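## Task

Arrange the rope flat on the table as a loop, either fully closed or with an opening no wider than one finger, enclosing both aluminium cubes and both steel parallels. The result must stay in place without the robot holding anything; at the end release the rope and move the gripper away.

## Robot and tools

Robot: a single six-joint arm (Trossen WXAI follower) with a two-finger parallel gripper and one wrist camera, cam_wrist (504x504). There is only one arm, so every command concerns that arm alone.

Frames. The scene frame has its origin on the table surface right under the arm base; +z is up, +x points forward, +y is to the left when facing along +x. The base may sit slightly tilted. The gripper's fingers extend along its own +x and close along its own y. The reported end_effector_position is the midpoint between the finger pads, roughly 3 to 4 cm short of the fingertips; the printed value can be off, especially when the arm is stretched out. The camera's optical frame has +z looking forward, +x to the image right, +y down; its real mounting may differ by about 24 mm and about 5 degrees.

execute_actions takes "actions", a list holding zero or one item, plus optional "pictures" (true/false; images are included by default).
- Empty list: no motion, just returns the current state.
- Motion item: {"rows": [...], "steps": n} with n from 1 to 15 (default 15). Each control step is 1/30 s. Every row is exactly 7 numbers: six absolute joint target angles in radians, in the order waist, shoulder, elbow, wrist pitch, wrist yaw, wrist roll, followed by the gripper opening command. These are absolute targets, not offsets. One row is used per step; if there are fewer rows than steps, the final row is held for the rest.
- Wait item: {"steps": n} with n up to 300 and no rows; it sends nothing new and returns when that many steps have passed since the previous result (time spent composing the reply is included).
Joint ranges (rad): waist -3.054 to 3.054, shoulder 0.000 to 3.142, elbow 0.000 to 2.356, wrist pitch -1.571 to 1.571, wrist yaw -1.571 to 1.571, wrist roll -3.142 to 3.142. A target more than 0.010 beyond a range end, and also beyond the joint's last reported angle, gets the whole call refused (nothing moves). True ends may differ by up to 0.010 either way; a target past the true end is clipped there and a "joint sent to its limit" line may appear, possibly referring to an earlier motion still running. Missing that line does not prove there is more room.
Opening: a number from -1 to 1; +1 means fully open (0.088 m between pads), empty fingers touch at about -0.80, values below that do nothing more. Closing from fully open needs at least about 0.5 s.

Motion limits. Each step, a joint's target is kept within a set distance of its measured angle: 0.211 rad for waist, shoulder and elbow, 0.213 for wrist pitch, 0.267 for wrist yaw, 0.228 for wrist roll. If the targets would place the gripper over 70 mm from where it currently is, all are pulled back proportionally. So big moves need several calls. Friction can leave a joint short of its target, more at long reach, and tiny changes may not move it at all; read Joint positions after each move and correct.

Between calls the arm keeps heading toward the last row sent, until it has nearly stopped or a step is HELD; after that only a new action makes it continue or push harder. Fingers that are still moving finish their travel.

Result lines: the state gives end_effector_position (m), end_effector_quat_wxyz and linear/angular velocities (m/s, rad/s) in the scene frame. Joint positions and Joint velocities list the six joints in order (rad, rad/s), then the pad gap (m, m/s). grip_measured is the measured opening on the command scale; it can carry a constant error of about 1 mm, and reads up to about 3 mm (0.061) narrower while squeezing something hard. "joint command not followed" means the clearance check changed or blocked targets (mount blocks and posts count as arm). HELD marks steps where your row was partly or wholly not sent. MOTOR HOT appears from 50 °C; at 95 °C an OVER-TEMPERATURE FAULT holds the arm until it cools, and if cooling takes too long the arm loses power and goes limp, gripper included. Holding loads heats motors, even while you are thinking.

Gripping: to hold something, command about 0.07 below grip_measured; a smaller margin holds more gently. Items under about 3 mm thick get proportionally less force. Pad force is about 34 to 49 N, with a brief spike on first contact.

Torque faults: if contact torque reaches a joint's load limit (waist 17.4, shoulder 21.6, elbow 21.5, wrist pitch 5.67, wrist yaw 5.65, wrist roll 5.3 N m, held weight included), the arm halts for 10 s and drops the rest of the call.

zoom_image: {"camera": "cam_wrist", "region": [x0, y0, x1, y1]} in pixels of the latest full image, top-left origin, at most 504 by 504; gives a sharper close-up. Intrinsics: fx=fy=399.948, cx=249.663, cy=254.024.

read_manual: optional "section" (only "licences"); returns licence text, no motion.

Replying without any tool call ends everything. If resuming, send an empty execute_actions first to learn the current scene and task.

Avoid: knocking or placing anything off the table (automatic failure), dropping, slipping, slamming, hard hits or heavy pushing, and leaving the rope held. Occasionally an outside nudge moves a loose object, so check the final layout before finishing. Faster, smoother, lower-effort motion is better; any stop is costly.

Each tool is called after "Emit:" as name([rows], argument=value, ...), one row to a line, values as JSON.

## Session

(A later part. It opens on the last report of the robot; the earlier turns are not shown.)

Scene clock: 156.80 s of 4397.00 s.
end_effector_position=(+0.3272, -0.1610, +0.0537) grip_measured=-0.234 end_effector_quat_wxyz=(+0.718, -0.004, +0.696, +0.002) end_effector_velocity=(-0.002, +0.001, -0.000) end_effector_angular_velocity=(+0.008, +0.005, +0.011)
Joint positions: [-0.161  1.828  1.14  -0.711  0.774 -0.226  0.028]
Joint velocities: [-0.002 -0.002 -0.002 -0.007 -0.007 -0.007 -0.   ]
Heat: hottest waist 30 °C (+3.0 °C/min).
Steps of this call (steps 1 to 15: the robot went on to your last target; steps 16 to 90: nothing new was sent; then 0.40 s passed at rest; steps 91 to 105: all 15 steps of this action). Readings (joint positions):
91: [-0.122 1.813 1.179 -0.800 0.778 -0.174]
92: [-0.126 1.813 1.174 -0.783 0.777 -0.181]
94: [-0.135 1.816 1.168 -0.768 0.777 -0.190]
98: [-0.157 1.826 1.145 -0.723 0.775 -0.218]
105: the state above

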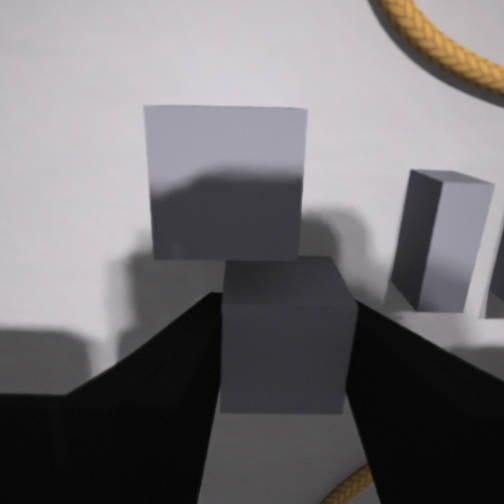

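Emit:
execute_actions([
  {"rows":[[-0.163,1.83,1.138,-0.709,0.772,-0.23,0],[-0.163,1.83,1.138,-0.709,0.772,-0.23,0],[-0.163,1.83,1.138,-0.709,0.772,-0.23,0],[-0.163,1.83,1.138,-0.709,0.772,-0.23,0],[-0.163,1.83,1.138,-0.709,0.772,-0.23,0],[-0.121,1.81,1.18,-0.81,0.776,-0.17,0],[-0.121,1.81,1.18,-0.81,0.776,-0.17,0],[-0.121,1.81,1.18,-0.81,0.776,-0.17,0],[-0.078,1.795,1.225,-0.91,0.781,-0.11,0],[-0.078,1.795,1.225,-0.91,0.781,-0.11,0],[-0.034,1.78,1.262,-1.01,0.785,-0.05,0],[-0.034,1.78,1.262,-1.01,0.785,-0.05,0],[-0.034,1.78,1.262,-1.01,0.785,-0.05,0],[0.086,1.325,0.977,-1.309,0.782,0.12,1]]},
], pictures=false)

Emit:
execute_actions([
  {"steps":25},
])

Scene clock: 165.03 s of 4397.00 s.
end_effector_position=(+0.3013, -0.1519, +0.1160) grip_measured=+0.158 end_effector_quat_wxyz=(+0.713, -0.005, +0.701, +0.005) end_effector_velocity=(-0.674, +0.143, +0.264) end_effector_angular_velocity=(-0.003, +0.827, +1.182)
Joint positions: [-0.005  1.722  1.176 -1.03   0.785  0.004  0.047]
Joint velocities: [ 1.004 -1.551 -1.429 -2.293 -0.037  1.062  0.175]
Heat: hottest waist 30 °C (+2.0 °C/min).
Steps of this call (steps 1 to 15: the robot went on to your last target; steps 16 to 90: nothing new was sent; then 4.73 s passed at rest; steps 91 to 105: all 15 steps of this action). Readings (joint positions):
91: [-0.161 1.828 1.140 -0.710 0.774 -0.226]
92: [-0.161 1.828 1.140 -0.710 0.774 -0.226]
94: [-0.161 1.828 1.140 -0.710 0.774 -0.226]
98: [-0.141 1.825 1.157 -0.777 0.774 -0.194]
105: the state above

Scene clock: 165.87 s of 4397.00 s.
end_effector_position=(+0.2040, -0.1735, +0.1594) grip_measured=+1.000 end_effector_quat_wxyz=(+0.717, -0.006, +0.697, +0.004) end_effector_velocity=(-0.004, -0.000, +0.000) end_effector_angular_velocity=(+0.005, +0.015, +0.032)
Joint positions: [ 0.084  1.328  0.987 -1.307  0.784  0.116  0.088]
Joint velocities: [-0.002 -0.002  0.002 -0.022 -0.007 -0.022  0.   ]
Heat: hottest waist 30 °C (+2.0 °C/min).
Steps of this call (steps 1 to 25: the robot went on to your last target). Readings (joint positions):
1: [0.028 1.665 1.124 -1.102 0.783 0.033]
2: [0.055 1.604 1.076 -1.163 0.780 0.059]
4: [0.081 1.486 1.013 -1.251 0.778 0.089]
8: [0.083 1.337 0.997 -1.294 0.784 0.112]
25: the state above

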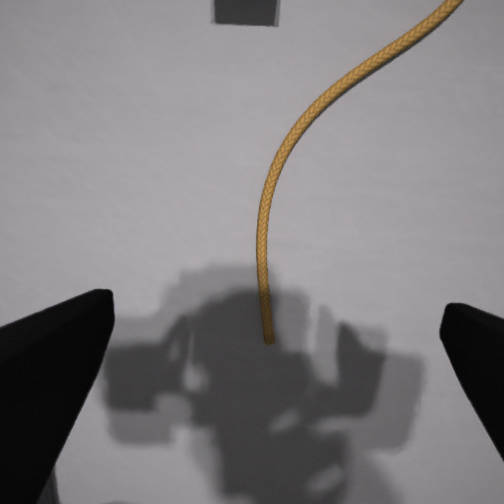

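Emit:
execute_actions([
  {"rows":[[-0.12,1.14,0.76,-1.08,0.76,-0.17,0],[-0.12,1.14,0.76,-1.08,0.76,-0.17,0],[-0.12,1.14,0.76,-1.08,0.76,-0.17,0],[-0.12,1.14,0.76,-1.08,0.76,-0.17,0],[-0.328,0.955,0.545,-0.853,0.733,-0.448,0]]},
], pictures=false)

Emit:
execute_actions([
  {"steps":10},
])

Scene clock: 177.30 s of 4397.00 s.
end_effector_position=(+0.1352, -0.1804, +0.0775) grip_measured=+0.006 end_effector_quat_wxyz=(+0.716, -0.005, +0.698, +0.004) end_effector_velocity=(+0.001, -0.006, +0.001) end_effector_angular_velocity=(-0.016, -0.035, +0.017)
Joint positions: [-0.322  0.962  0.558 -0.859  0.736 -0.438  0.039]
Joint velocities: [-0.022 -0.046 -0.012  0.037 -0.007 -0.081 -0.003]
Heat: hottest waist 28 °C (+0.0 °C/min).
Steps of this call (steps 1 to 15: the robot went on to your last target; steps 16 to 90: nothing new was sent; then 7.93 s passed at rest; steps 91 to 105: all 15 steps of this action). Readings (joint positions):
91: [0.062 1.297 0.954 -1.247 0.778 0.063]
92: [0.008 1.253 0.900 -1.178 0.769 -0.006]
94: [-0.079 1.180 0.818 -1.148 0.769 -0.095]
98: [-0.276 1.000 0.620 -0.936 0.747 -0.344]
105: the state above

Scene clock: 177.63 s of 4397.00 s.
end_effector_position=(+0.1351, -0.1806, +0.0771) grip_measured=+0.003 end_effector_quat_wxyz=(+0.716, -0.006, +0.698, +0.004) end_effector_velocity=(-0.003, +0.001, -0.001) end_effector_angular_velocity=(-0.003, +0.013, +0.014)
Joint positions: [-0.324  0.96   0.556 -0.855  0.736 -0.444  0.039]
Joint velocities: [-0.002 -0.002 -0.007 -0.007  0.007 -0.007 -0.   ]
Heat: hottest waist 28 °C (+0.0 °C/min).
Steps of this call (steps 1 to 10: the robot went on to your last target). Readings (joint positions):
1: [-0.323 0.961 0.558 -0.857 0.736 -0.440]
2: [-0.323 0.960 0.557 -0.857 0.736 -0.442]
4: [-0.324 0.960 0.556 -0.855 0.736 -0.443]
8: [-0.324 0.960 0.556 -0.855 0.736 -0.444]
10: the state above

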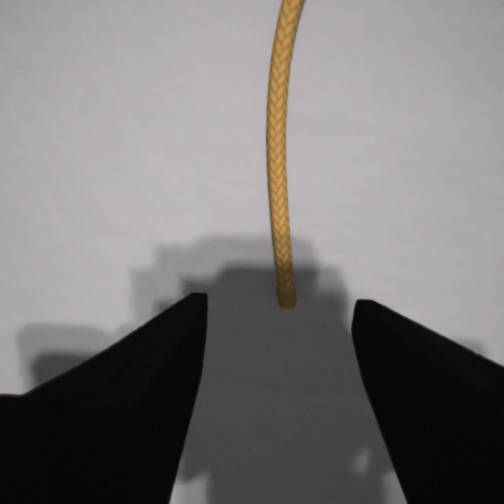

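Emit:
execute_actions([
  {"rows":[[-0.4,0.975,0.51,-0.745,0.708,-0.53,0],[-0.4,0.975,0.51,-0.745,0.708,-0.53,0],[-0.4,0.975,0.51,-0.745,0.708,-0.53,0],[-0.465,0.997,0.478,-0.64,0.682,-0.61,0],[-0.465,0.997,0.478,-0.64,0.682,-0.61,0],[-0.465,0.997,0.478,-0.64,0.682,-0.61,0],[-0.529,1.023,0.443,-0.532,0.656,-0.72,0]]},
])

Emit:
execute_actions([
  {"rows":[[-0.529,1.023,0.443,-0.532,0.656,-0.72,-0.82]]},
])

Scene clock: 188.37 s of 4397.00 s.
end_effector_position=(+0.1351, -0.1831, +0.0369) grip_measured=+0.002 end_effector_quat_wxyz=(+0.715, -0.018, +0.699, +0.017) end_effector_velocity=(+0.000, +0.001, -0.002) end_effector_angular_velocity=(-0.001, -0.007, +0.053)
Joint positions: [-0.518  1.014  0.454 -0.55   0.662 -0.71   0.039]
Joint velocities: [-0.007 -0.002 -0.012  0.022 -0.007 -0.066 -0.   ]
Heat: hottest waist 27 °C (-2.0 °C/min).
Steps of this call (steps 1 to 15: the robot went on to your last target; steps 16 to 90: nothing new was sent; then 7.23 s passed at rest; steps 91 to 105: all 15 steps of this action). Readings (joint positions):
91: [-0.334 0.960 0.549 -0.832 0.729 -0.464]
92: [-0.355 0.961 0.540 -0.797 0.722 -0.485]
94: [-0.391 0.969 0.523 -0.748 0.710 -0.528]
98: [-0.479 0.998 0.478 -0.607 0.676 -0.645]
105: the state above

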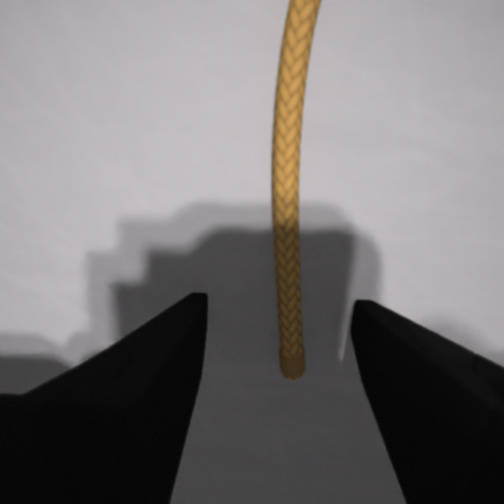

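Scene clock: 188.87 s of 4397.00 s.
end_effector_position=(+0.1372, -0.1848, +0.0368) grip_measured=-0.749 end_effector_quat_wxyz=(+0.719, -0.018, +0.695, +0.012) end_effector_velocity=(+0.001, +0.000, -0.000) end_effector_angular_velocity=(+0.003, -0.007, -0.013)
Joint positions: [-0.52   1.014  0.453 -0.534  0.66  -0.716  0.002]
Joint velocities: [-0.002 -0.002 -0.002  0.007 -0.007  0.007 -0.   ]
Heat: hottest waist 27 °C (-2.0 °C/min).
Steps of this call (steps 1 to 15: all 15 steps of this action). Readings (joint positions):
1: [-0.518 1.014 0.453 -0.548 0.665 -0.712]
2: [-0.520 1.014 0.453 -0.541 0.667 -0.713]
4: [-0.520 1.014 0.453 -0.536 0.662 -0.716]
8: [-0.520 1.014 0.453 -0.534 0.660 -0.716]
15: the state above

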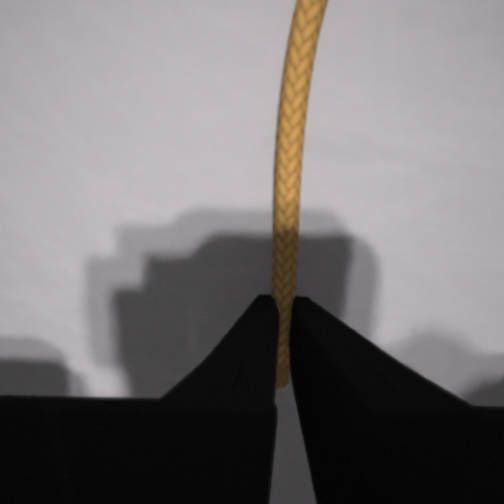

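Emit:
execute_actions([
  {"rows":[[-0.44,0.99,0.5,-0.68,0.69,-0.6,-0.82],[-0.44,0.99,0.5,-0.68,0.69,-0.6,-0.82],[-0.44,0.99,0.5,-0.68,0.69,-0.6,-0.82],[-0.44,0.99,0.5,-0.68,0.69,-0.5,-0.82],[-0.37,1.06,0.505,-0.67,0.71,-0.4,-0.82],[-0.37,1.06,0.505,-0.67,0.71,-0.3,-0.82],[-0.37,1.06,0.505,-0.67,0.71,-0.2,-0.82],[-0.3,1.13,0.51,-0.66,0.73,-0.1,-0.82],[-0.3,1.13,0.51,-0.66,0.73,-0.1,-0.82],[-0.3,1.13,0.51,-0.66,0.73,0,-0.82],[-0.235,1.2,0.512,-0.65,0.75,0.1,-0.82],[-0.235,1.2,0.512,-0.65,0.75,0.1,-0.82],[-0.235,1.2,0.512,-0.65,0.75,0.2,-0.82],[-0.167,1.277,0.515,-0.638,0.772,0.3,-0.82]]},
], pictures=false)

Emit:
execute_actions([
  {"rows":[[-0.167,1.277,0.515,-0.638,0.772,0.3,-0.82],[-0.125,1.365,0.548,-0.623,0.775,0.5,-0.82],[-0.125,1.365,0.548,-0.623,0.775,0.5,-0.82],[-0.125,1.365,0.548,-0.623,0.775,0.5,-0.82],[-0.083,1.454,0.58,-0.608,0.78,0.7,-0.82],[-0.083,1.454,0.58,-0.608,0.78,0.7,-0.82],[-0.083,1.454,0.58,-0.608,0.78,0.7,-0.82],[-0.04,1.543,0.612,-0.594,0.782,0.85,-0.82],[-0.04,1.543,0.612,-0.594,0.782,0.85,-0.82],[-0.04,1.543,0.612,-0.594,0.782,0.85,-0.82],[0,1.631,0.645,-0.579,0.785,1.0,-0.82]]},
])

Emit:
execute_actions([
  {"rows":[[0,1.69,0.715,-0.593,0.785,1.2,-0.82],[0,1.69,0.715,-0.593,0.785,1.2,-0.82],[0,1.69,0.715,-0.593,0.785,1.2,-0.82],[0,1.748,0.787,-0.608,0.785,1.45,-0.82],[0,1.748,0.787,-0.608,0.785,1.45,-0.82],[0,1.748,0.787,-0.608,0.785,1.45,-0.82],[0,1.748,0.787,-0.608,0.785,1.45,-0.82],[0,1.806,0.86,-0.622,0.785,1.7,-0.82],[0,1.806,0.86,-0.622,0.785,1.7,-0.82],[0,1.806,0.86,-0.622,0.785,1.7,-0.82],[0,1.864,0.933,-0.636,0.785,1.9,-0.82]]},
])

Scene clock: 218.30 s of 4397.00 s.
end_effector_position=(+0.1677, -0.1432, +0.0528) grip_measured=-0.749 end_effector_quat_wxyz=(+0.700, +0.154, +0.682, -0.147) end_effector_velocity=(+0.128, +0.149, +0.004) end_effector_angular_velocity=(+0.090, -0.152, -1.185)
Joint positions: [-0.219  1.215  0.507 -0.647  0.757  0.139  0.002]
Joint velocities: [ 0.711  0.794  0.066  0.256  0.051  2.015 -0.   ]
Heat: hottest waist 24 °C (-6.0 °C/min).
Steps of this call (steps 1 to 15: the robot went on to your last target; steps 16 to 90: nothing new was sent; then 25.93 s passed at rest; steps 91 to 105: all 15 steps of this action). Readings (joint positions):
91: [-0.510 1.010 0.462 -0.562 0.667 -0.691]
92: [-0.487 1.008 0.472 -0.607 0.672 -0.663]
94: [-0.458 1.001 0.480 -0.647 0.678 -0.608]
98: [-0.379 1.054 0.498 -0.662 0.708 -0.341]
105: the state above

Scene clock: 218.80 s of 4397.00 s.
end_effector_position=(+0.2213, -0.0887, +0.0498) grip_measured=-0.749 end_effector_quat_wxyz=(+0.636, +0.330, +0.620, -0.319) end_effector_velocity=(+0.001, +0.039, -0.008) end_effector_angular_velocity=(+0.015, +0.063, -0.264)
Joint positions: [-0.006  1.611  0.633 -0.583  0.783  0.959  0.002]
Joint velocities: [ 0.095  0.193  0.032 -0.022 -0.007  0.462 -0.   ]
Heat: hottest waist 24 °C (-6.1 °C/min).
Steps of this call (steps 1 to 15: all 15 steps of this action). Readings (joint positions):
1: [-0.199 1.238 0.508 -0.642 0.757 0.191]
2: [-0.181 1.266 0.512 -0.642 0.763 0.254]
4: [-0.148 1.322 0.527 -0.628 0.767 0.380]
8: [-0.091 1.439 0.571 -0.612 0.778 0.637]
15: the state above

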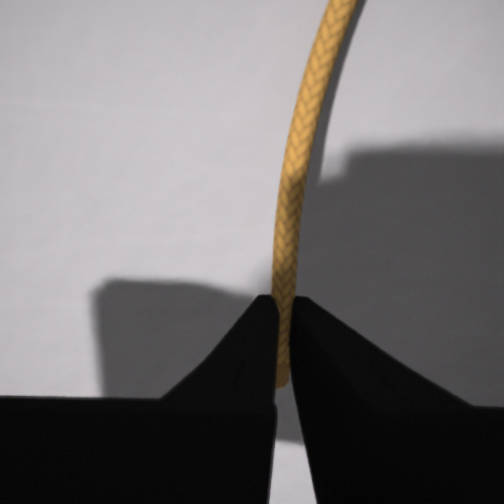

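Scene clock: 219.30 s of 4397.00 s.
end_effector_position=(+0.2913, -0.0865, +0.0518) grip_measured=-0.749 end_effector_quat_wxyz=(+0.440, +0.568, +0.426, -0.550) end_effector_velocity=(+0.040, -0.004, +0.006) end_effector_angular_velocity=(+0.033, +0.003, -0.813)
Joint positions: [-0.001  1.847  0.917 -0.629  0.785  1.833  0.002]
Joint velocities: [-0.002  0.11   0.188 -0.081 -0.007  0.813 -0.   ]
Heat: hottest waist 24 °C (-6.0 °C/min).
Steps of this call (steps 1 to 15: all 15 steps of this action). Readings (joint positions):
1: [-0.004 1.626 0.644 -0.590 0.783 1.018]
2: [-0.004 1.644 0.661 -0.592 0.783 1.078]
4: [-0.003 1.680 0.701 -0.596 0.783 1.177]
8: [-0.001 1.741 0.783 -0.611 0.784 1.419]
15: the state above

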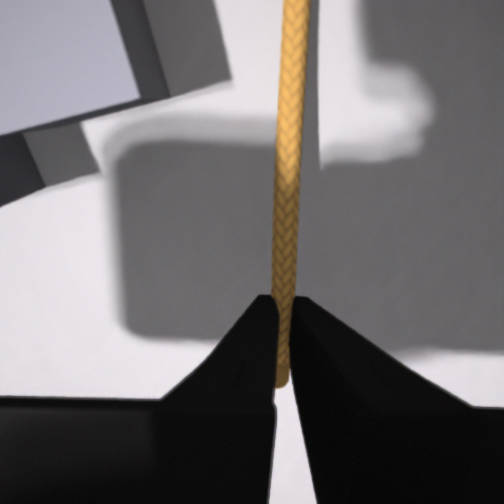

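Emit:
execute_actions([
  {"rows":[[0,1.92,1.012,-0.664,0.785,2.1,-0.82],[0,1.92,1.012,-0.664,0.785,2.1,-0.82],[0,1.92,1.012,-0.664,0.785,2.1,-0.82],[0,1.975,1.095,-0.692,0.785,2.3,-0.82],[0,1.975,1.095,-0.692,0.785,2.3,-0.82],[0,1.975,1.095,-0.692,0.785,2.3,-0.82],[0,1.975,1.095,-0.692,0.785,2.3,-0.82],[0,2.03,1.178,-0.72,0.785,2.5,-0.82],[0,2.03,1.178,-0.72,0.785,2.5,-0.82],[0,2.03,1.178,-0.72,0.785,2.5,-0.82],[0,2.088,1.262,-0.747,0.785,2.75,-0.82]]},
], pictures=false)

Emit:
execute_actions([
  {"steps":10},
])

Scene clock: 230.33 s of 4397.00 s.
end_effector_position=(+0.3606, -0.0845, +0.0530) grip_measured=-0.749 end_effector_quat_wxyz=(+0.168, +0.698, +0.162, -0.677) end_effector_velocity=(+0.021, +0.002, -0.001) end_effector_angular_velocity=(+0.028, +0.065, -0.721)
Joint positions: [ 0.     2.069  1.243 -0.737  0.786  2.682  0.002]
Joint velocities: [-0.002  0.12   0.183 -0.154 -0.007  0.784 -0.   ]
Heat: hottest waist 25 °C (-4.0 °C/min).
Steps of this call (steps 1 to 30: the robot went on to your last target; steps 31 to 90: nothing new was sent; then 7.53 s passed at rest; steps 91 to 105: all 15 steps of this action). Readings (joint positions):
91: [-0.001 1.865 0.938 -0.648 0.785 1.945]
92: [-0.001 1.878 0.956 -0.655 0.786 1.997]
94: [-0.000 1.911 1.001 -0.667 0.786 2.090]
98: [0.000 1.967 1.090 -0.696 0.786 2.292]
105: the state above

Scene clock: 230.67 s of 4397.00 s.
end_effector_position=(+0.3620, -0.0842, +0.0527) grip_measured=-0.749 end_effector_quat_wxyz=(+0.147, +0.701, +0.142, -0.683) end_effector_velocity=(-0.001, -0.003, +0.003) end_effector_angular_velocity=(-0.007, +0.003, -0.001)
Joint positions: [ 0.     2.077  1.254 -0.745  0.786  2.745  0.002]
Joint velocities: [ 0.002 -0.007  0.007 -0.022  0.007  0.007  0.   ]
Heat: hottest waist 25 °C (-4.0 °C/min).
Steps of this call (steps 1 to 10: the robot went on to your last target). Readings (joint positions):
1: [0.000 2.072 1.248 -0.741 0.786 2.703]
2: [0.000 2.073 1.250 -0.742 0.786 2.717]
4: [0.000 2.075 1.252 -0.744 0.786 2.733]
8: [0.000 2.077 1.254 -0.745 0.786 2.744]
10: the state above

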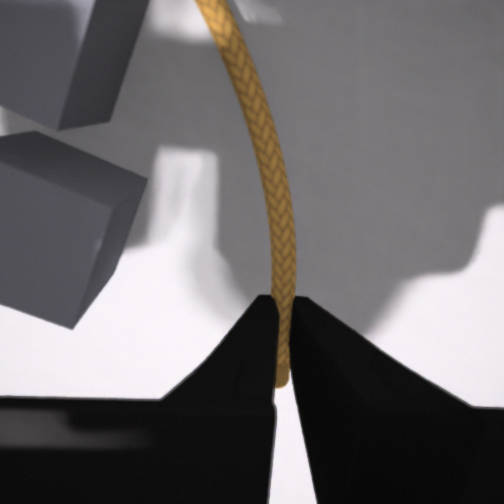

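Emit:
execute_actions([
  {"rows":[[-0.012,2.12,1.33,-0.77,0.785,2.87,-0.82],[-0.012,2.12,1.33,-0.77,0.785,2.87,-0.82],[-0.012,2.12,1.33,-0.77,0.785,2.87,-0.82],[-0.012,2.12,1.33,-0.77,0.785,2.87,-0.82],[-0.03,2.155,1.4,-0.79,0.785,3.0,-0.82],[-0.03,2.155,1.4,-0.79,0.785,3.0,-0.82],[-0.03,2.155,1.4,-0.79,0.785,3.0,-0.82],[-0.03,2.155,1.4,-0.79,0.785,3.0,-0.82],[-0.05,2.195,1.475,-0.804,0.784,3.12,-0.82]]},
], pictures=false)

Emit:
execute_actions([
  {"steps":10},
])

Scene clock: 238.07 s of 4397.00 s.
end_effector_position=(+0.4026, -0.1032, +0.0468) grip_measured=-0.749 end_effector_quat_wxyz=(-0.006, +0.717, -0.007, -0.697) end_effector_velocity=(+0.011, -0.007, -0.002) end_effector_angular_velocity=(+0.011, -0.008, -0.155)
Joint positions: [-0.046  2.18   1.464 -0.801  0.786  3.106  0.002]
Joint velocities: [-0.017  0.022  0.056 -0.007 -0.007  0.125 -0.   ]
Heat: hottest waist 26 °C (-2.0 °C/min).
Steps of this call (steps 1 to 30: the robot went on to your last target; steps 31 to 90: nothing new was sent; then 3.90 s passed at rest; steps 91 to 105: all 15 steps of this action). Readings (joint positions):
91: [0.000 2.083 1.265 -0.757 0.786 2.775]
92: [-0.001 2.092 1.281 -0.762 0.786 2.807]
94: [-0.004 2.105 1.308 -0.761 0.786 2.840]
98: [-0.019 2.136 1.377 -0.779 0.786 2.962]
105: the state above

Scene clock: 238.40 s of 4397.00 s.
end_effector_position=(+0.4029, -0.1028, +0.0464) grip_measured=-0.749 end_effector_quat_wxyz=(-0.009, +0.717, -0.010, -0.697) end_effector_velocity=(-0.001, -0.001, +0.000) end_effector_angular_velocity=(+0.007, +0.003, +0.008)
Joint positions: [-0.046  2.184  1.467 -0.802  0.786  3.116  0.002]
Joint velocities: [-0.002 -0.002  0.002 -0.007 -0.007 -0.007 -0.   ]
Heat: hottest waist 26 °C (-2.0 °C/min).
Steps of this call (steps 1 to 10: the robot went on to your last target). Readings (joint positions):
1: [-0.046 2.181 1.465 -0.801 0.786 3.110]
2: [-0.046 2.182 1.466 -0.802 0.786 3.112]
4: [-0.046 2.183 1.467 -0.802 0.786 3.115]
8: [-0.046 2.184 1.467 -0.802 0.786 3.116]
10: the state above

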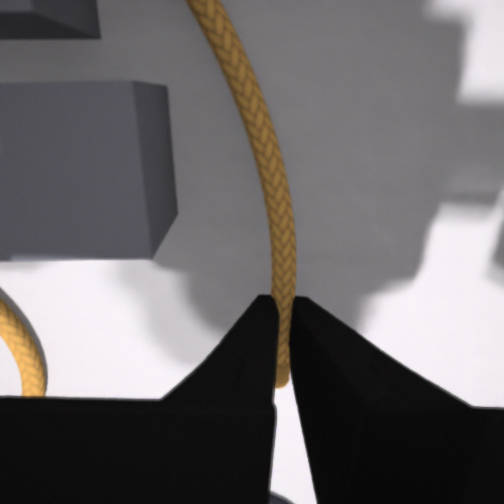

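Emit:
execute_actions([
  {"rows":[[-0.062,2.212,1.54,-0.83,0.784,3.13,-0.82],[-0.062,2.212,1.54,-0.83,0.784,3.13,-0.82],[-0.062,2.212,1.54,-0.83,0.784,3.13,-0.82],[-0.062,2.212,1.54,-0.83,0.784,3.13,-0.82],[-0.08,2.238,1.595,-0.857,0.783,3.13,-0.82]]},
])

Emit:
execute_actions([
  {"rows":[[-0.08,2.23,1.59,-0.857,0.783,3.13,-0.5],[-0.08,2.23,1.59,-0.857,0.783,3.13,-0.5],[-0.08,2.23,1.59,-0.857,0.783,3.13,-0.5],[-0.08,2.23,1.59,-0.857,0.783,3.13,-0.5],[-0.08,2.23,1.59,-0.857,0.783,3.13,-0.5],[-0.04,2.21,1.635,-0.95,0.785,3.13,-0.5],[-0.04,2.21,1.635,-0.95,0.785,3.13,-0.5],[-0.04,2.21,1.635,-0.95,0.785,3.13,-0.5],[0,2.195,1.68,-1.05,0.785,3.13,-0.5],[0,2.195,1.68,-1.05,0.785,3.13,-0.5],[0,2.195,1.68,-1.05,0.785,3.13,0],[0.08,2.15,1.78,-1.27,0.782,3.13,1]]},
], pictures=false)

Emit:
execute_actions([
  {"steps":20},
])

Scene clock: 247.57 s of 4397.00 s.
end_effector_position=(+0.4209, -0.1202, +0.0452) grip_measured=-0.749 end_effector_quat_wxyz=(-0.027, +0.715, -0.028, -0.698) end_effector_velocity=(-0.005, +0.008, -0.005) end_effector_angular_velocity=(+0.009, +0.027, +0.039)
Joint positions: [-0.077  2.226  1.587 -0.855  0.784  3.127  0.002]
Joint velocities: [ 0.002  0.017 -0.002 -0.022 -0.007 -0.007 -0.   ]
Heat: hottest waist 28 °C (+1.0 °C/min).
Steps of this call (steps 1 to 30: the robot went on to your last target; steps 31 to 90: nothing new was sent; then 5.67 s passed at rest; steps 91 to 105: all 15 steps of this action). Readings (joint positions):
91: [-0.047 2.187 1.478 -0.814 0.785 3.119]
92: [-0.049 2.193 1.493 -0.820 0.785 3.122]
94: [-0.053 2.200 1.517 -0.821 0.785 3.124]
98: [-0.069 2.219 1.576 -0.845 0.784 3.126]
105: the state above

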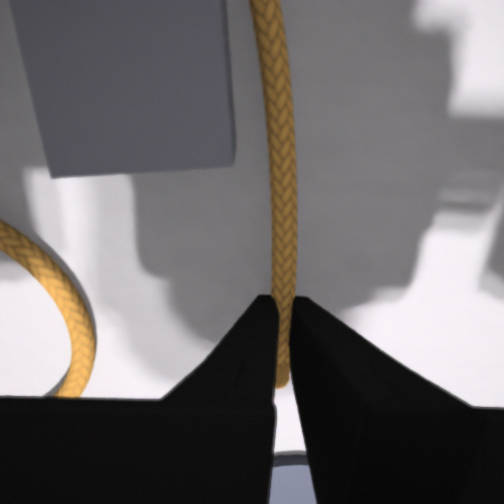

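Scene clock: 248.07 s of 4397.00 s.
end_effector_position=(+0.4129, -0.1193, +0.1246) grip_measured=+0.013 end_effector_quat_wxyz=(+0.045, +0.711, +0.043, -0.700) end_effector_velocity=(+0.028, -0.032, +0.379) end_effector_angular_velocity=(+0.023, -0.568, +0.278)
Joint positions: [ 0.06   2.179  1.741 -1.205  0.784  3.128  0.04 ]
Joint velocities: [ 0.593 -0.437  0.486 -0.711 -0.007 -0.007  0.175]
Heat: hottest waist 28 °C (+1.0 °C/min).
Steps of this call (steps 1 to 15: all 15 steps of this action). Readings (joint positions):
1: [-0.077 2.226 1.587 -0.855 0.784 3.127]
2: [-0.077 2.226 1.587 -0.855 0.784 3.127]
4: [-0.077 2.226 1.587 -0.855 0.784 3.127]
8: [-0.062 2.225 1.608 -0.920 0.784 3.127]
15: the state above

Scene clock: 248.73 s of 4397.00 s.
end_effector_position=(+0.4117, -0.1291, +0.1481) grip_measured=+1.000 end_effector_quat_wxyz=(+0.048, +0.720, +0.046, -0.691) end_effector_velocity=(-0.002, -0.000, -0.001) end_effector_angular_velocity=(+0.006, +0.008, +0.011)
Joint positions: [ 0.084  2.144  1.781 -1.269  0.784  3.128  0.088]
Joint velocities: [-0.002 -0.002 -0.002 -0.007 -0.007 -0.007  0.   ]
Heat: hottest waist 28 °C (+1.0 °C/min).
Steps of this call (steps 1 to 20: the robot went on to your last target). Readings (joint positions):
1: [0.077 2.165 1.756 -1.224 0.784 3.128]
2: [0.088 2.153 1.767 -1.238 0.784 3.128]
4: [0.095 2.140 1.779 -1.254 0.784 3.128]
8: [0.086 2.143 1.781 -1.266 0.784 3.128]
20: the state above

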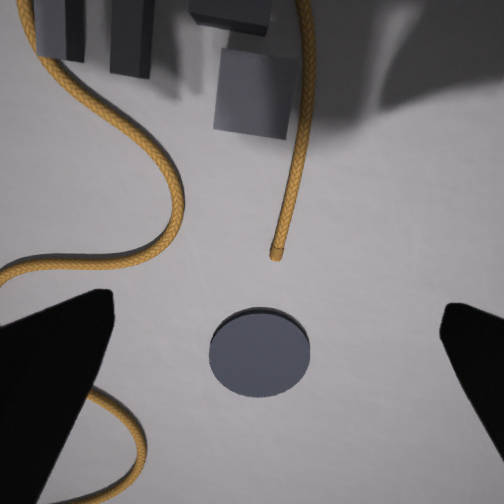

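Emit:
execute_actions([
  {"rows":[[0.02,2.15,1.78,-1.2,0.784,3.1,1],[0.02,2.15,1.78,-1.2,0.784,3.1,1],[0.02,2.15,1.78,-1.2,0.784,3.1,1],[-0.043,2.17,1.724,-1.07,0.784,3.07,1],[-0.043,2.17,1.724,-1.07,0.784,3.07,1],[-0.043,2.17,1.724,-1.07,0.784,3.07,1],[-0.083,2.187,1.68,-0.972,0.781,3.02,1],[-0.083,2.187,1.68,-0.972,0.781,3.02,1],[-0.083,2.187,1.68,-0.972,0.781,3.02,1],[-0.108,2.2,1.65,-0.915,0.779,2.99,1],[-0.108,2.2,1.65,-0.915,0.779,2.99,1],[-0.108,2.2,1.65,-0.915,0.779,2.99,1],[-0.123,2.212,1.628,-0.878,0.778,2.97,1]]},
], pictures=false)

Emit:
execute_actions([
  {"steps":12},
])

Scene clock: 256.43 s of 4397.00 s.
end_effector_position=(+0.4246, -0.1499, +0.0513) grip_measured=+1.000 end_effector_quat_wxyz=(+0.004, +0.716, +0.002, -0.698) end_effector_velocity=(-0.017, +0.030, -0.085) end_effector_angular_velocity=(+0.007, +0.086, +0.076)
Joint positions: [-0.116  2.198  1.647 -0.902  0.781  2.985  0.088]
Joint velocities: [-0.095  0.1   -0.168  0.242 -0.007 -0.125  0.   ]
Heat: hottest waist 29 °C (+3.0 °C/min).
Steps of this call (steps 1 to 15: the robot went on to your last target; steps 16 to 90: nothing new was sent; then 4.20 s passed at rest; steps 91 to 105: all 15 steps of this action). Readings (joint positions):
91: [0.081 2.144 1.781 -1.259 0.782 3.124]
92: [0.072 2.144 1.781 -1.236 0.782 3.118]
94: [0.043 2.145 1.772 -1.189 0.782 3.102]
98: [-0.045 2.157 1.726 -1.043 0.783 3.054]
105: the state above

Scene clock: 256.83 s of 4397.00 s.
end_effector_position=(+0.4251, -0.1477, +0.0471) grip_measured=+1.000 end_effector_quat_wxyz=(+0.006, +0.717, +0.004, -0.697) end_effector_velocity=(+0.002, +0.002, +0.000) end_effector_angular_velocity=(+0.006, -0.008, +0.004)
Joint positions: [-0.119  2.204  1.637 -0.88   0.78   2.974  0.088]
Joint velocities: [ 0.002  0.002  0.002  0.007 -0.007 -0.007  0.   ]
Heat: hottest waist 29 °C (+3.0 °C/min).
Steps of this call (steps 1 to 12: the robot went on to your last target). Readings (joint positions):
1: [-0.118 2.201 1.643 -0.895 0.781 2.981]
2: [-0.119 2.203 1.640 -0.890 0.780 2.979]
4: [-0.119 2.204 1.638 -0.884 0.780 2.976]
8: [-0.119 2.204 1.638 -0.880 0.780 2.974]
12: the state above

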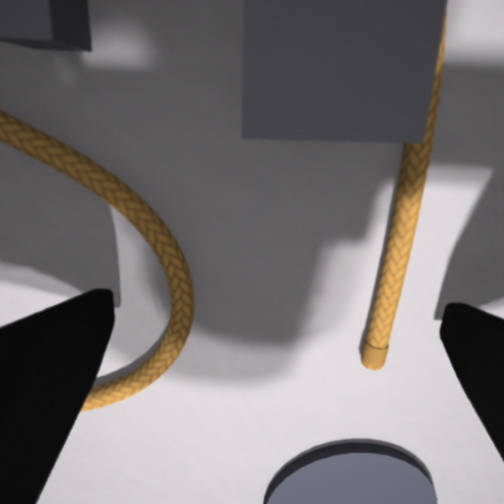

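Lower ~3 mm, then close slowly.

Emit:
execute_actions([
  {"rows":[[-0.13,2.217,1.62,-0.87,0.778,2.965,1],[-0.13,2.217,1.62,-0.87,0.778,2.965,1],[-0.13,2.217,1.62,-0.87,0.778,2.965,1],[-0.13,2.217,1.62,-0.87,0.778,2.965,1],[-0.13,2.217,1.62,-0.87,0.778,2.965,1],[-0.13,2.217,1.62,-0.87,0.778,2.965,1],[-0.13,2.217,1.62,-0.87,0.778,2.965,-0.53]]},
], pictures=false)

Emit:
execute_actions([
  {"steps":15},
])

Scene clock: 261.47 s of 4397.00 s.
end_effector_position=(+0.4239, -0.1477, +0.0440) grip_measured=+0.007 end_effector_quat_wxyz=(+0.006, +0.715, +0.004, -0.699) end_effector_velocity=(-0.004, +0.003, -0.001) end_effector_angular_velocity=(+0.024, +0.014, +0.022)
Joint positions: [-0.125  2.205  1.63  -0.872  0.78   2.968  0.039]
Joint velocities: [-0.002 -0.002 -0.002 -0.022 -0.022 -0.007 -0.175]
Heat: hottest waist 30 °C (+5.0 °C/min).
Steps of this call (steps 1 to 30: the robot went on to your last target; steps 31 to 90: nothing new was sent; then 1.13 s passed at rest; steps 91 to 105: all 15 steps of this action). Readings (joint positions):
91: [-0.120 2.204 1.636 -0.877 0.780 2.972]
92: [-0.120 2.204 1.634 -0.875 0.780 2.971]
94: [-0.122 2.204 1.632 -0.873 0.780 2.970]
98: [-0.125 2.205 1.630 -0.872 0.780 2.969]
105: the state above

Scene clock: 261.97 s of 4397.00 s.
end_effector_position=(+0.4239, -0.1477, +0.0440) grip_measured=-0.527 end_effector_quat_wxyz=(+0.006, +0.715, +0.004, -0.699) end_effector_velocity=(-0.001, +0.004, +0.001) end_effector_angular_velocity=(+0.022, -0.000, +0.015)
Joint positions: [-0.125  2.205  1.63  -0.872  0.78   2.968  0.013]
Joint velocities: [ 0.002 -0.002 -0.002 -0.007 -0.022 -0.007 -0.   ]
Heat: hottest waist 30 °C (+5.1 °C/min).
Steps of this call (steps 1 to 15: the robot went on to your last target). Readings (joint positions):
1: [-0.125 2.205 1.630 -0.872 0.780 2.968]
2: [-0.125 2.205 1.630 -0.872 0.780 2.968]
4: [-0.125 2.205 1.630 -0.872 0.780 2.968]
8: [-0.125 2.205 1.630 -0.872 0.780 2.968]
15: the state above
The arm was judged still, so your last target was given up. Only a new action makes it travel on or press farther. Fingers that are still opening or closing keep moving.

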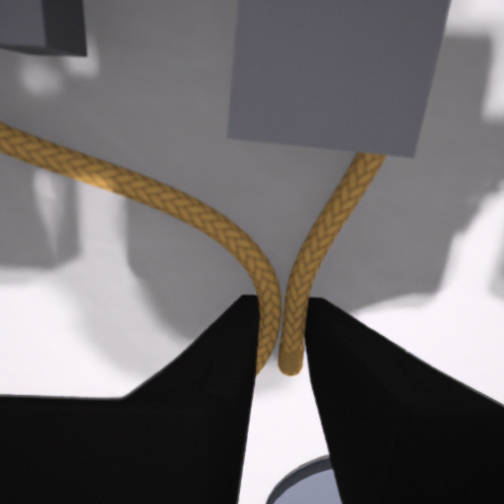

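Emit:
execute_actions([
  {"rows":[[-0.115,2.222,1.612,-0.868,0.78,2.99,-0.53],[-0.115,2.222,1.612,-0.868,0.78,2.99,-0.53],[-0.115,2.222,1.612,-0.868,0.78,2.99,-0.53],[-0.115,2.222,1.612,-0.868,0.78,2.99,-0.53],[-0.104,2.228,1.598,-0.863,0.781,3.03,-0.53]]},
])

Emit:
execute_actions([
  {"rows":[[-0.104,2.228,1.598,-0.863,0.781,3.03,-0.45],[-0.104,2.228,1.598,-0.863,0.781,3.03,-0.4],[-0.104,2.228,1.598,-0.863,0.781,3.03,-0.35],[-0.104,2.228,1.598,-0.863,0.781,3.03,-0.3],[-0.104,2.228,1.598,-0.863,0.781,3.03,-0.25],[-0.104,2.228,1.598,-0.863,0.781,3.03,-0.2],[-0.104,2.228,1.598,-0.863,0.781,3.03,-0.1]]},
])

Scene clock: 270.07 s of 4397.00 s.
end_effector_position=(+0.4219, -0.1333, +0.0436) grip_measured=-0.527 end_effector_quat_wxyz=(-0.003, +0.714, -0.003, -0.700) end_effector_velocity=(-0.002, -0.002, -0.000) end_effector_angular_velocity=(-0.007, +0.008, +0.011)
Joint positions: [-0.102  2.217  1.607 -0.865  0.78   3.026  0.013]
Joint velocities: [-0.002 -0.002 -0.002 -0.007  0.007 -0.007  0.   ]
Heat: hottest waist 31 °C (+6.1 °C/min).
Steps of this call (steps 1 to 90: nothing new was sent; then 4.60 s passed at rest; steps 91 to 105: all 15 steps of this action). Readings (joint positions):
91: [-0.124 2.205 1.629 -0.871 0.780 2.970]
92: [-0.123 2.206 1.627 -0.870 0.780 2.975]
94: [-0.120 2.207 1.625 -0.870 0.780 2.981]
98: [-0.108 2.213 1.612 -0.866 0.780 3.016]
105: the state above

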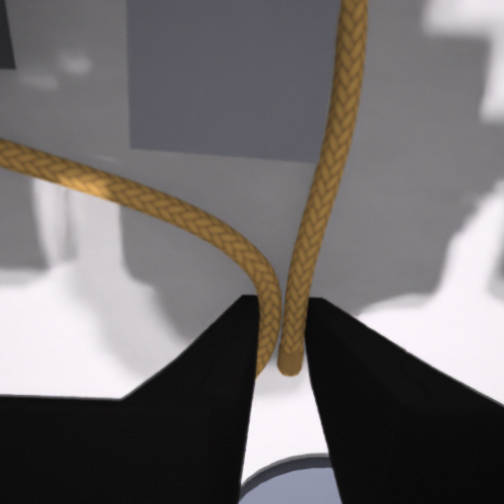

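Scene clock: 270.57 s of 4397.00 s.
end_effector_position=(+0.4219, -0.1333, +0.0436) grip_measured=-0.109 end_effector_quat_wxyz=(-0.003, +0.714, -0.003, -0.700) end_effector_velocity=(-0.004, +0.004, +0.001) end_effector_angular_velocity=(+0.023, +0.011, +0.025)
Joint positions: [-0.102  2.217  1.607 -0.865  0.78   3.026  0.034]
Joint velocities: [ 0.002 -0.002 -0.002 -0.022 -0.022 -0.007  0.003]
Heat: hottest waist 31 °C (+6.0 °C/min).
Steps of this call (steps 1 to 15: all 15 steps of this action). Readings (joint positions):
1: [-0.102 2.217 1.607 -0.865 0.780 3.026]
2: [-0.102 2.217 1.607 -0.865 0.780 3.026]
4: [-0.102 2.217 1.607 -0.865 0.780 3.026]
8: [-0.102 2.217 1.607 -0.865 0.780 3.026]
15: the state above

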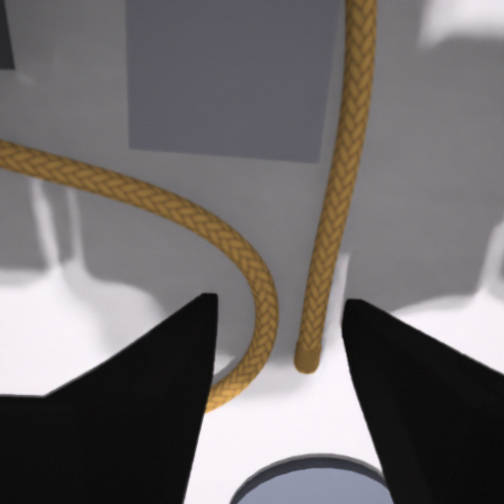

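Emit:
execute_actions([
  {"rows":[[-0.104,2.228,1.598,-0.863,0.781,3.03,-0.53],[-0.104,2.228,1.598,-0.863,0.781,3.03,-0.53],[-0.104,2.228,1.598,-0.863,0.781,3.03,-0.53],[-0.104,2.228,1.598,-0.863,0.781,3.03,-0.53],[-0.104,2.228,1.598,-0.863,0.781,3.03,-0.53],[-0.104,2.228,1.598,-0.863,0.781,3.03,-0.53],[-0.088,2.236,1.583,-0.858,0.782,3.06,-0.53]]},
], pictures=false)

Emit:
execute_actions([
  {"rows":[[-0.088,2.236,1.583,-0.858,0.782,3.06,-0.53],[-0.088,2.236,1.583,-0.858,0.782,3.06,-0.53],[-0.088,2.236,1.583,-0.858,0.782,3.06,-0.45],[-0.088,2.236,1.583,-0.858,0.782,3.06,-0.4],[-0.088,2.236,1.583,-0.858,0.782,3.06,-0.35],[-0.088,2.236,1.583,-0.858,0.782,3.06,-0.25]]},
])

Emit:
execute_actions([
  {"rows":[[-0.045,2.21,1.635,-0.95,0.785,3.06,-0.25],[-0.045,2.21,1.635,-0.95,0.785,3.06,-0.25],[-0.045,2.21,1.635,-0.95,0.785,3.06,-0.25],[0,2.19,1.68,-1.05,0.785,3.06,-0.25],[0,2.19,1.68,-1.05,0.785,3.06,-0.25],[0,2.19,1.68,-1.05,0.785,3.06,0],[0.08,1.85,1.6,-1.45,0.782,3.06,1]]},
], pictures=false)

Emit:
execute_actions([
  {"steps":20},
])

Scene clock: 281.27 s of 4397.00 s.
end_effector_position=(+0.4204, -0.1238, +0.0435) grip_measured=-0.526 end_effector_quat_wxyz=(-0.005, +0.714, -0.005, -0.700) end_effector_velocity=(+0.002, +0.001, +0.000) end_effector_angular_velocity=(+0.021, -0.009, -0.003)
Joint positions: [-0.087  2.225  1.593 -0.86   0.781  3.056  0.013]
Joint velocities: [-0.002 -0.002  0.002  0.007 -0.022 -0.007 -0.001]
Heat: hottest waist 32 °C (+8.1 °C/min).
Steps of this call (steps 1 to 15: the robot went on to your last target; steps 16 to 90: nothing new was sent; then 7.20 s passed at rest; steps 91 to 105: all 15 steps of this action). Readings (joint positions):
91: [-0.102 2.217 1.607 -0.865 0.780 3.026]
92: [-0.102 2.217 1.607 -0.865 0.780 3.027]
94: [-0.102 2.217 1.607 -0.865 0.780 3.027]
98: [-0.099 2.218 1.602 -0.861 0.781 3.042]
105: the state above

Scene clock: 281.77 s of 4397.00 s.
end_effector_position=(+0.4205, -0.1238, +0.0435) grip_measured=-0.257 end_effector_quat_wxyz=(-0.005, +0.714, -0.005, -0.700) end_effector_velocity=(-0.002, -0.002, -0.000) end_effector_angular_velocity=(-0.007, +0.008, -0.004)
Joint positions: [-0.087  2.225  1.593 -0.86   0.781  3.057  0.026]
Joint velocities: [-0.002 -0.002 -0.002 -0.007  0.007  0.007  0.002]
Heat: hottest waist 32 °C (+8.0 °C/min).
Steps of this call (steps 1 to 15: all 15 steps of this action). Readings (joint positions):
1: [-0.087 2.225 1.593 -0.860 0.781 3.056]
2: [-0.087 2.225 1.593 -0.860 0.781 3.056]
4: [-0.087 2.225 1.593 -0.860 0.781 3.057]
8: [-0.087 2.225 1.593 -0.860 0.781 3.057]
15: the state above

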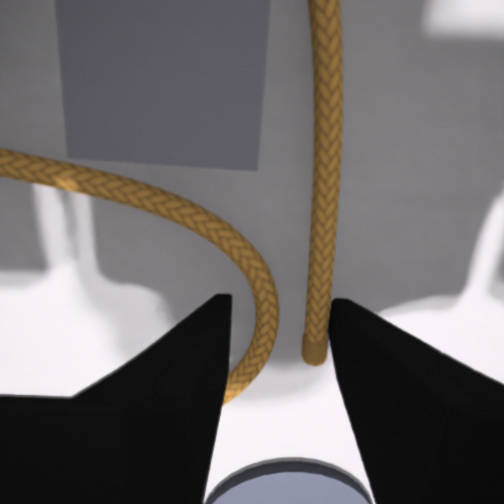

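Scene clock: 282.27 s of 4397.00 s.
end_effector_position=(+0.3414, -0.1788, +0.1877) grip_measured=+0.847 end_effector_quat_wxyz=(+0.079, +0.713, +0.075, -0.693) end_effector_velocity=(-0.125, -0.190, +0.142) end_effector_angular_velocity=(+0.000, -0.194, -0.262)
Joint positions: [ 0.086  1.854  1.617 -1.412  0.785  3.058  0.08 ]
Joint velocities: [-0.046 -0.696  0.037 -0.418  0.037  0.007  0.143]
Heat: hottest waist 32 °C (+8.1 °C/min).
Steps of this call (steps 1 to 15: all 15 steps of this action). Readings (joint positions):
1: [-0.085 2.225 1.598 -0.876 0.781 3.057]
2: [-0.079 2.225 1.606 -0.903 0.782 3.057]
4: [-0.058 2.221 1.624 -0.951 0.782 3.058]
8: [0.012 2.156 1.638 -1.092 0.781 3.058]
15: the state above

Scene clock: 282.93 s of 4397.00 s.
end_effector_position=(+0.3328, -0.1805, +0.1869) grip_measured=+1.000 end_effector_quat_wxyz=(+0.087, +0.702, +0.084, -0.702) end_effector_velocity=(-0.002, +0.001, +0.001) end_effector_angular_velocity=(+0.006, +0.005, +0.014)
Joint positions: [ 0.083  1.847  1.608 -1.449  0.783  3.058  0.088]
Joint velocities: [ 0.002 -0.002 -0.002 -0.007 -0.007 -0.007  0.   ]
Heat: hottest waist 32 °C (+8.0 °C/min).
Steps of this call (steps 1 to 20: the robot went on to your last target). Readings (joint positions):
1: [0.085 1.837 1.617 -1.425 0.786 3.058]
2: [0.084 1.831 1.617 -1.433 0.786 3.058]
4: [0.083 1.835 1.615 -1.440 0.785 3.058]
8: [0.083 1.847 1.608 -1.447 0.783 3.058]
20: the state above

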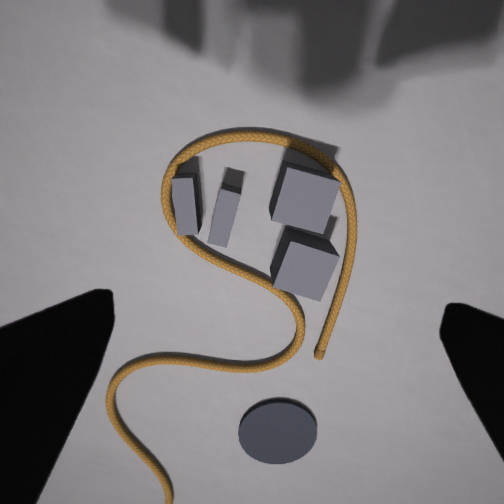

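Emit:
execute_actions([
  {"rows":[[0.13,2.05,1.6,-1.2,0.782,3.1,-0.8],[0.13,2.05,1.6,-1.2,0.782,3.1,-0.8],[0.13,2.05,1.6,-1.2,0.782,3.1,-0.8],[0.13,2.05,1.6,-1.2,0.782,3.1,-0.8],[0.13,2.14,1.62,-1.17,0.782,3.1,-0.8],[0.13,2.14,1.62,-1.17,0.782,3.1,-0.8],[0.13,2.14,1.62,-1.17,0.782,3.1,-0.8],[0.13,2.14,1.62,-1.17,0.782,3.1,-0.8],[0.13,2.14,1.62,-1.17,0.782,3.1,-0.8],[0.13,2.14,1.62,-1.17,0.782,3.1,-0.8],[0.054,2.18,1.53,-0.98,0.785,3.1,-0.8]]},
], pictures=false)

Emit:
execute_actions([
  {"rows":[[0.054,2.18,1.53,-0.98,0.785,3.1,-0.8],[0.054,2.18,1.53,-0.98,0.785,3.1,-0.8],[0.014,2.197,1.485,-0.885,0.785,3.1,-0.8],[0.014,2.197,1.485,-0.885,0.785,3.1,-0.8],[0.014,2.197,1.485,-0.885,0.785,3.1,-0.8],[0.014,2.197,1.485,-0.885,0.785,3.1,-0.8],[-0.01,2.207,1.455,-0.83,0.785,3.1,-0.8],[-0.01,2.207,1.455,-0.83,0.785,3.1,-0.8],[-0.01,2.207,1.455,-0.83,0.785,3.1,-0.8],[-0.024,2.212,1.432,-0.79,0.785,3.1,-0.8]]},
], pictures=false)

Emit:
execute_actions([
  {"steps":8},
])

Scene clock: 297.70 s of 4397.00 s.
end_effector_position=(+0.4031, -0.0903, +0.1004) grip_measured=-0.689 end_effector_quat_wxyz=(+0.051, +0.720, +0.050, -0.690) end_effector_velocity=(-0.058, -0.023, -0.210) end_effector_angular_velocity=(-0.023, +0.403, -0.153)
Joint positions: [ 0.07   2.16   1.557 -1.012  0.783  3.097  0.005]
Joint velocities: [-0.398  0.178 -0.281  0.286  0.007 -0.007 -0.108]
Heat: hottest waist 31 °C (+5.1 °C/min).
Steps of this call (steps 1 to 15: the robot went on to your last target; steps 16 to 90: nothing new was sent; then 11.27 s passed at rest; steps 91 to 105: all 15 steps of this action). Readings (joint positions):
91: [0.085 1.868 1.608 -1.430 0.784 3.063]
92: [0.090 1.890 1.612 -1.368 0.788 3.072]
94: [0.109 1.961 1.620 -1.264 0.789 3.086]
98: [0.134 2.118 1.619 -1.189 0.778 3.095]
105: the state above

Scene clock: 298.20 s of 4397.00 s.
end_effector_position=(+0.3975, -0.0861, +0.0443) grip_measured=-0.792 end_effector_quat_wxyz=(+0.013, +0.713, +0.014, -0.701) end_effector_velocity=(-0.006, +0.008, -0.017) end_effector_angular_velocity=(+0.022, +0.010, -0.013)
Joint positions: [-0.021  2.203  1.442 -0.799  0.784  3.097  0.   ]
Joint velocities: [-0.022  0.012 -0.046  0.066 -0.022 -0.007 -0.   ]
Heat: hottest waist 31 °C (+5.0 °C/min).
Steps of this call (steps 1 to 15: all 15 steps of this action). Readings (joint positions):
1: [0.059 2.165 1.549 -1.003 0.783 3.097]
2: [0.052 2.170 1.543 -0.996 0.783 3.097]
4: [0.041 2.176 1.520 -0.939 0.784 3.097]
8: [0.014 2.187 1.486 -0.868 0.784 3.097]
15: the state above

Scene clock: 298.47 s of 4397.00 s.
end_effector_position=(+0.3983, -0.0859, +0.0439) grip_measured=-0.792 end_effector_quat_wxyz=(+0.012, +0.714, +0.013, -0.700) end_effector_velocity=(-0.001, -0.000, -0.003) end_effector_angular_velocity=(+0.007, +0.003, +0.001)
Joint positions: [-0.022  2.203  1.441 -0.792  0.784  3.097  0.   ]
Joint velocities: [-0.007 -0.002 -0.007  0.007 -0.007 -0.007 -0.   ]
Heat: hottest waist 31 °C (+5.0 °C/min).
Steps of this call (steps 1 to 8: the robot went on to your last target). Readings (joint positions):
1: [-0.022 2.203 1.441 -0.796 0.784 3.097]
2: [-0.022 2.203 1.441 -0.795 0.784 3.097]
4: [-0.022 2.203 1.441 -0.792 0.784 3.097]
8: the state above

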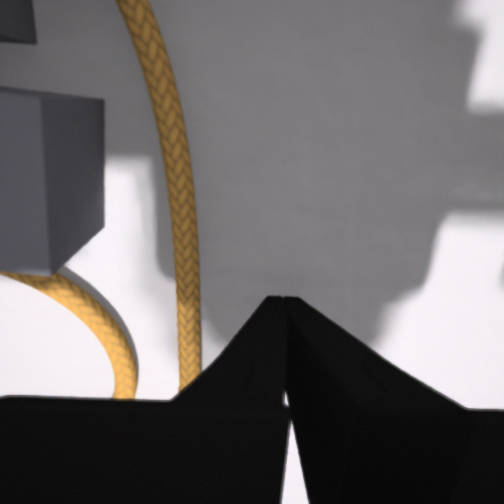

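Emit:
execute_actions([
  {"rows":[[-0.038,2.188,1.463,-0.797,0.784,3.08,-0.8],[-0.038,2.188,1.463,-0.797,0.784,3.08,-0.8],[-0.038,2.188,1.463,-0.797,0.784,3.08,-0.8],[-0.038,2.188,1.463,-0.797,0.784,3.08,-0.8],[-0.054,2.18,1.478,-0.802,0.784,3.06,-0.8],[-0.054,2.18,1.478,-0.802,0.784,3.06,-0.8],[-0.054,2.18,1.478,-0.802,0.784,3.06,-0.8],[-0.054,2.18,1.478,-0.802,0.784,3.06,-0.8],[-0.07,2.173,1.493,-0.807,0.784,3.05,-0.8]]},
], pictures=false)

Emit:
execute_actions([
  {"steps":8},
])

Scene clock: 303.53 s of 4397.00 s.
end_effector_position=(+0.4063, -0.1130, +0.0454) grip_measured=-0.792 end_effector_quat_wxyz=(+0.002, +0.718, +0.001, -0.696) end_effector_velocity=(+0.003, -0.006, +0.002) end_effector_angular_velocity=(+0.006, -0.014, -0.002)
Joint positions: [-0.066  2.178  1.487 -0.805  0.784  3.055  0.   ]
Joint velocities: [-0.007 -0.012  0.007  0.007 -0.007 -0.022 -0.   ]
Heat: hottest waist 32 °C (+5.1 °C/min).
Steps of this call (steps 1 to 15: the robot went on to your last target; steps 16 to 90: nothing new was sent; then 1.57 s passed at rest; steps 91 to 105: all 15 steps of this action). Readings (joint positions):
91: [-0.022 2.203 1.442 -0.791 0.784 3.096]
92: [-0.024 2.203 1.444 -0.792 0.784 3.093]
94: [-0.028 2.202 1.449 -0.794 0.784 3.088]
98: [-0.044 2.192 1.465 -0.798 0.784 3.069]
105: the state above

Scene clock: 303.80 s of 4397.00 s.
end_effector_position=(+0.4062, -0.1131, +0.0455) grip_measured=-0.792 end_effector_quat_wxyz=(+0.003, +0.718, +0.002, -0.697) end_effector_velocity=(-0.002, +0.000, -0.000) end_effector_angular_velocity=(+0.007, +0.006, +0.026)
Joint positions: [-0.066  2.178  1.487 -0.805  0.784  3.053  0.   ]
Joint velocities: [-0.002 -0.002 -0.002 -0.007 -0.007 -0.022 -0.   ]
Heat: hottest waist 32 °C (+5.1 °C/min).
Steps of this call (steps 1 to 8: the robot went on to your last target). Readings (joint positions):
1: [-0.066 2.178 1.487 -0.805 0.784 3.054]
2: [-0.066 2.178 1.487 -0.805 0.784 3.054]
4: [-0.066 2.178 1.487 -0.805 0.784 3.054]
8: the state above

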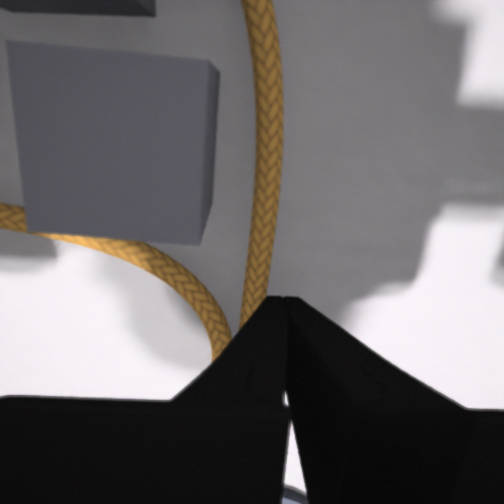

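Emit:
execute_actions([
  {"rows":[[-0.04,2.18,1.487,-0.805,0.784,3.05,-0.8],[-0.04,2.18,1.487,-0.805,0.784,3.05,-0.8],[-0.04,2.18,1.487,-0.805,0.784,3.05,-0.8],[-0.04,2.18,1.487,-0.805,0.784,3.05,-0.8],[0.054,2.17,1.56,-0.98,0.785,3.05,-0.8],[0.054,2.17,1.56,-0.98,0.785,3.05,-0.8],[0.054,2.17,1.56,-0.98,0.785,3.05,-0.8],[0.054,2.17,1.56,-0.98,0.785,3.05,-0.8],[0.13,2.1,1.75,-1.33,0.782,3.05,1]]},
], pictures=false)

Emit:
execute_actions([
  {"steps":25},
])

Scene clock: 313.13 s of 4397.00 s.
end_effector_position=(+0.4026, -0.1180, +0.1677) grip_measured=-0.032 end_effector_quat_wxyz=(+0.093, +0.726, +0.088, -0.675) end_effector_velocity=(-0.030, -0.161, +0.199) end_effector_angular_velocity=(+0.016, -0.223, -0.092)
Joint positions: [ 0.14   2.099  1.736 -1.28   0.782  3.053  0.037]
Joint velocities: [ 0.085 -0.427  0.364 -0.564  0.022 -0.007  0.175]
Heat: hottest waist 32 °C (+3.0 °C/min).
Steps of this call (steps 1 to 15: the robot went on to your last target; steps 16 to 90: nothing new was sent; then 5.83 s passed at rest; steps 91 to 105: all 15 steps of this action). Readings (joint positions):
91: [-0.065 2.178 1.487 -0.805 0.784 3.053]
92: [-0.061 2.178 1.487 -0.805 0.784 3.053]
94: [-0.050 2.178 1.487 -0.805 0.784 3.053]
98: [0.025 2.176 1.533 -0.940 0.784 3.053]
105: the state above

Scene clock: 313.97 s of 4397.00 s.
end_effector_position=(+0.3973, -0.1254, +0.1700) grip_measured=+1.000 end_effector_quat_wxyz=(+0.098, +0.718, +0.092, -0.683) end_effector_velocity=(-0.002, +0.001, +0.001) end_effector_angular_velocity=(+0.005, +0.005, +0.029)
Joint positions: [ 0.134  2.094  1.754 -1.328  0.783  3.053  0.088]
Joint velocities: [ 0.002 -0.002 -0.002 -0.007 -0.007 -0.022  0.   ]
Heat: hottest waist 32 °C (+3.0 °C/min).
Steps of this call (steps 1 to 25: the robot went on to your last target). Readings (joint positions):
1: [0.142 2.088 1.746 -1.295 0.782 3.053]
2: [0.140 2.083 1.752 -1.306 0.784 3.053]
4: [0.137 2.083 1.754 -1.318 0.784 3.053]
8: [0.134 2.094 1.754 -1.326 0.783 3.053]
25: the state above

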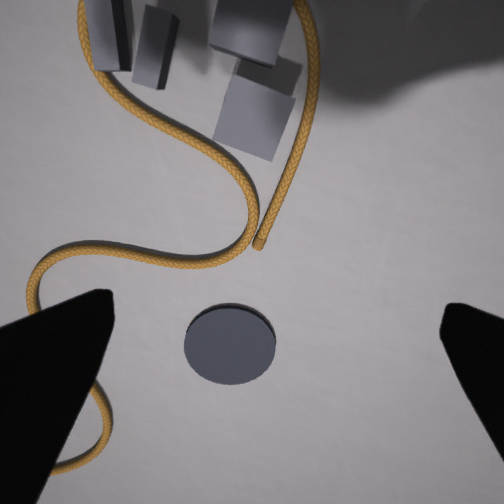

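Emit:
finished_scene(scene=2)

The scene is finished: the task was done.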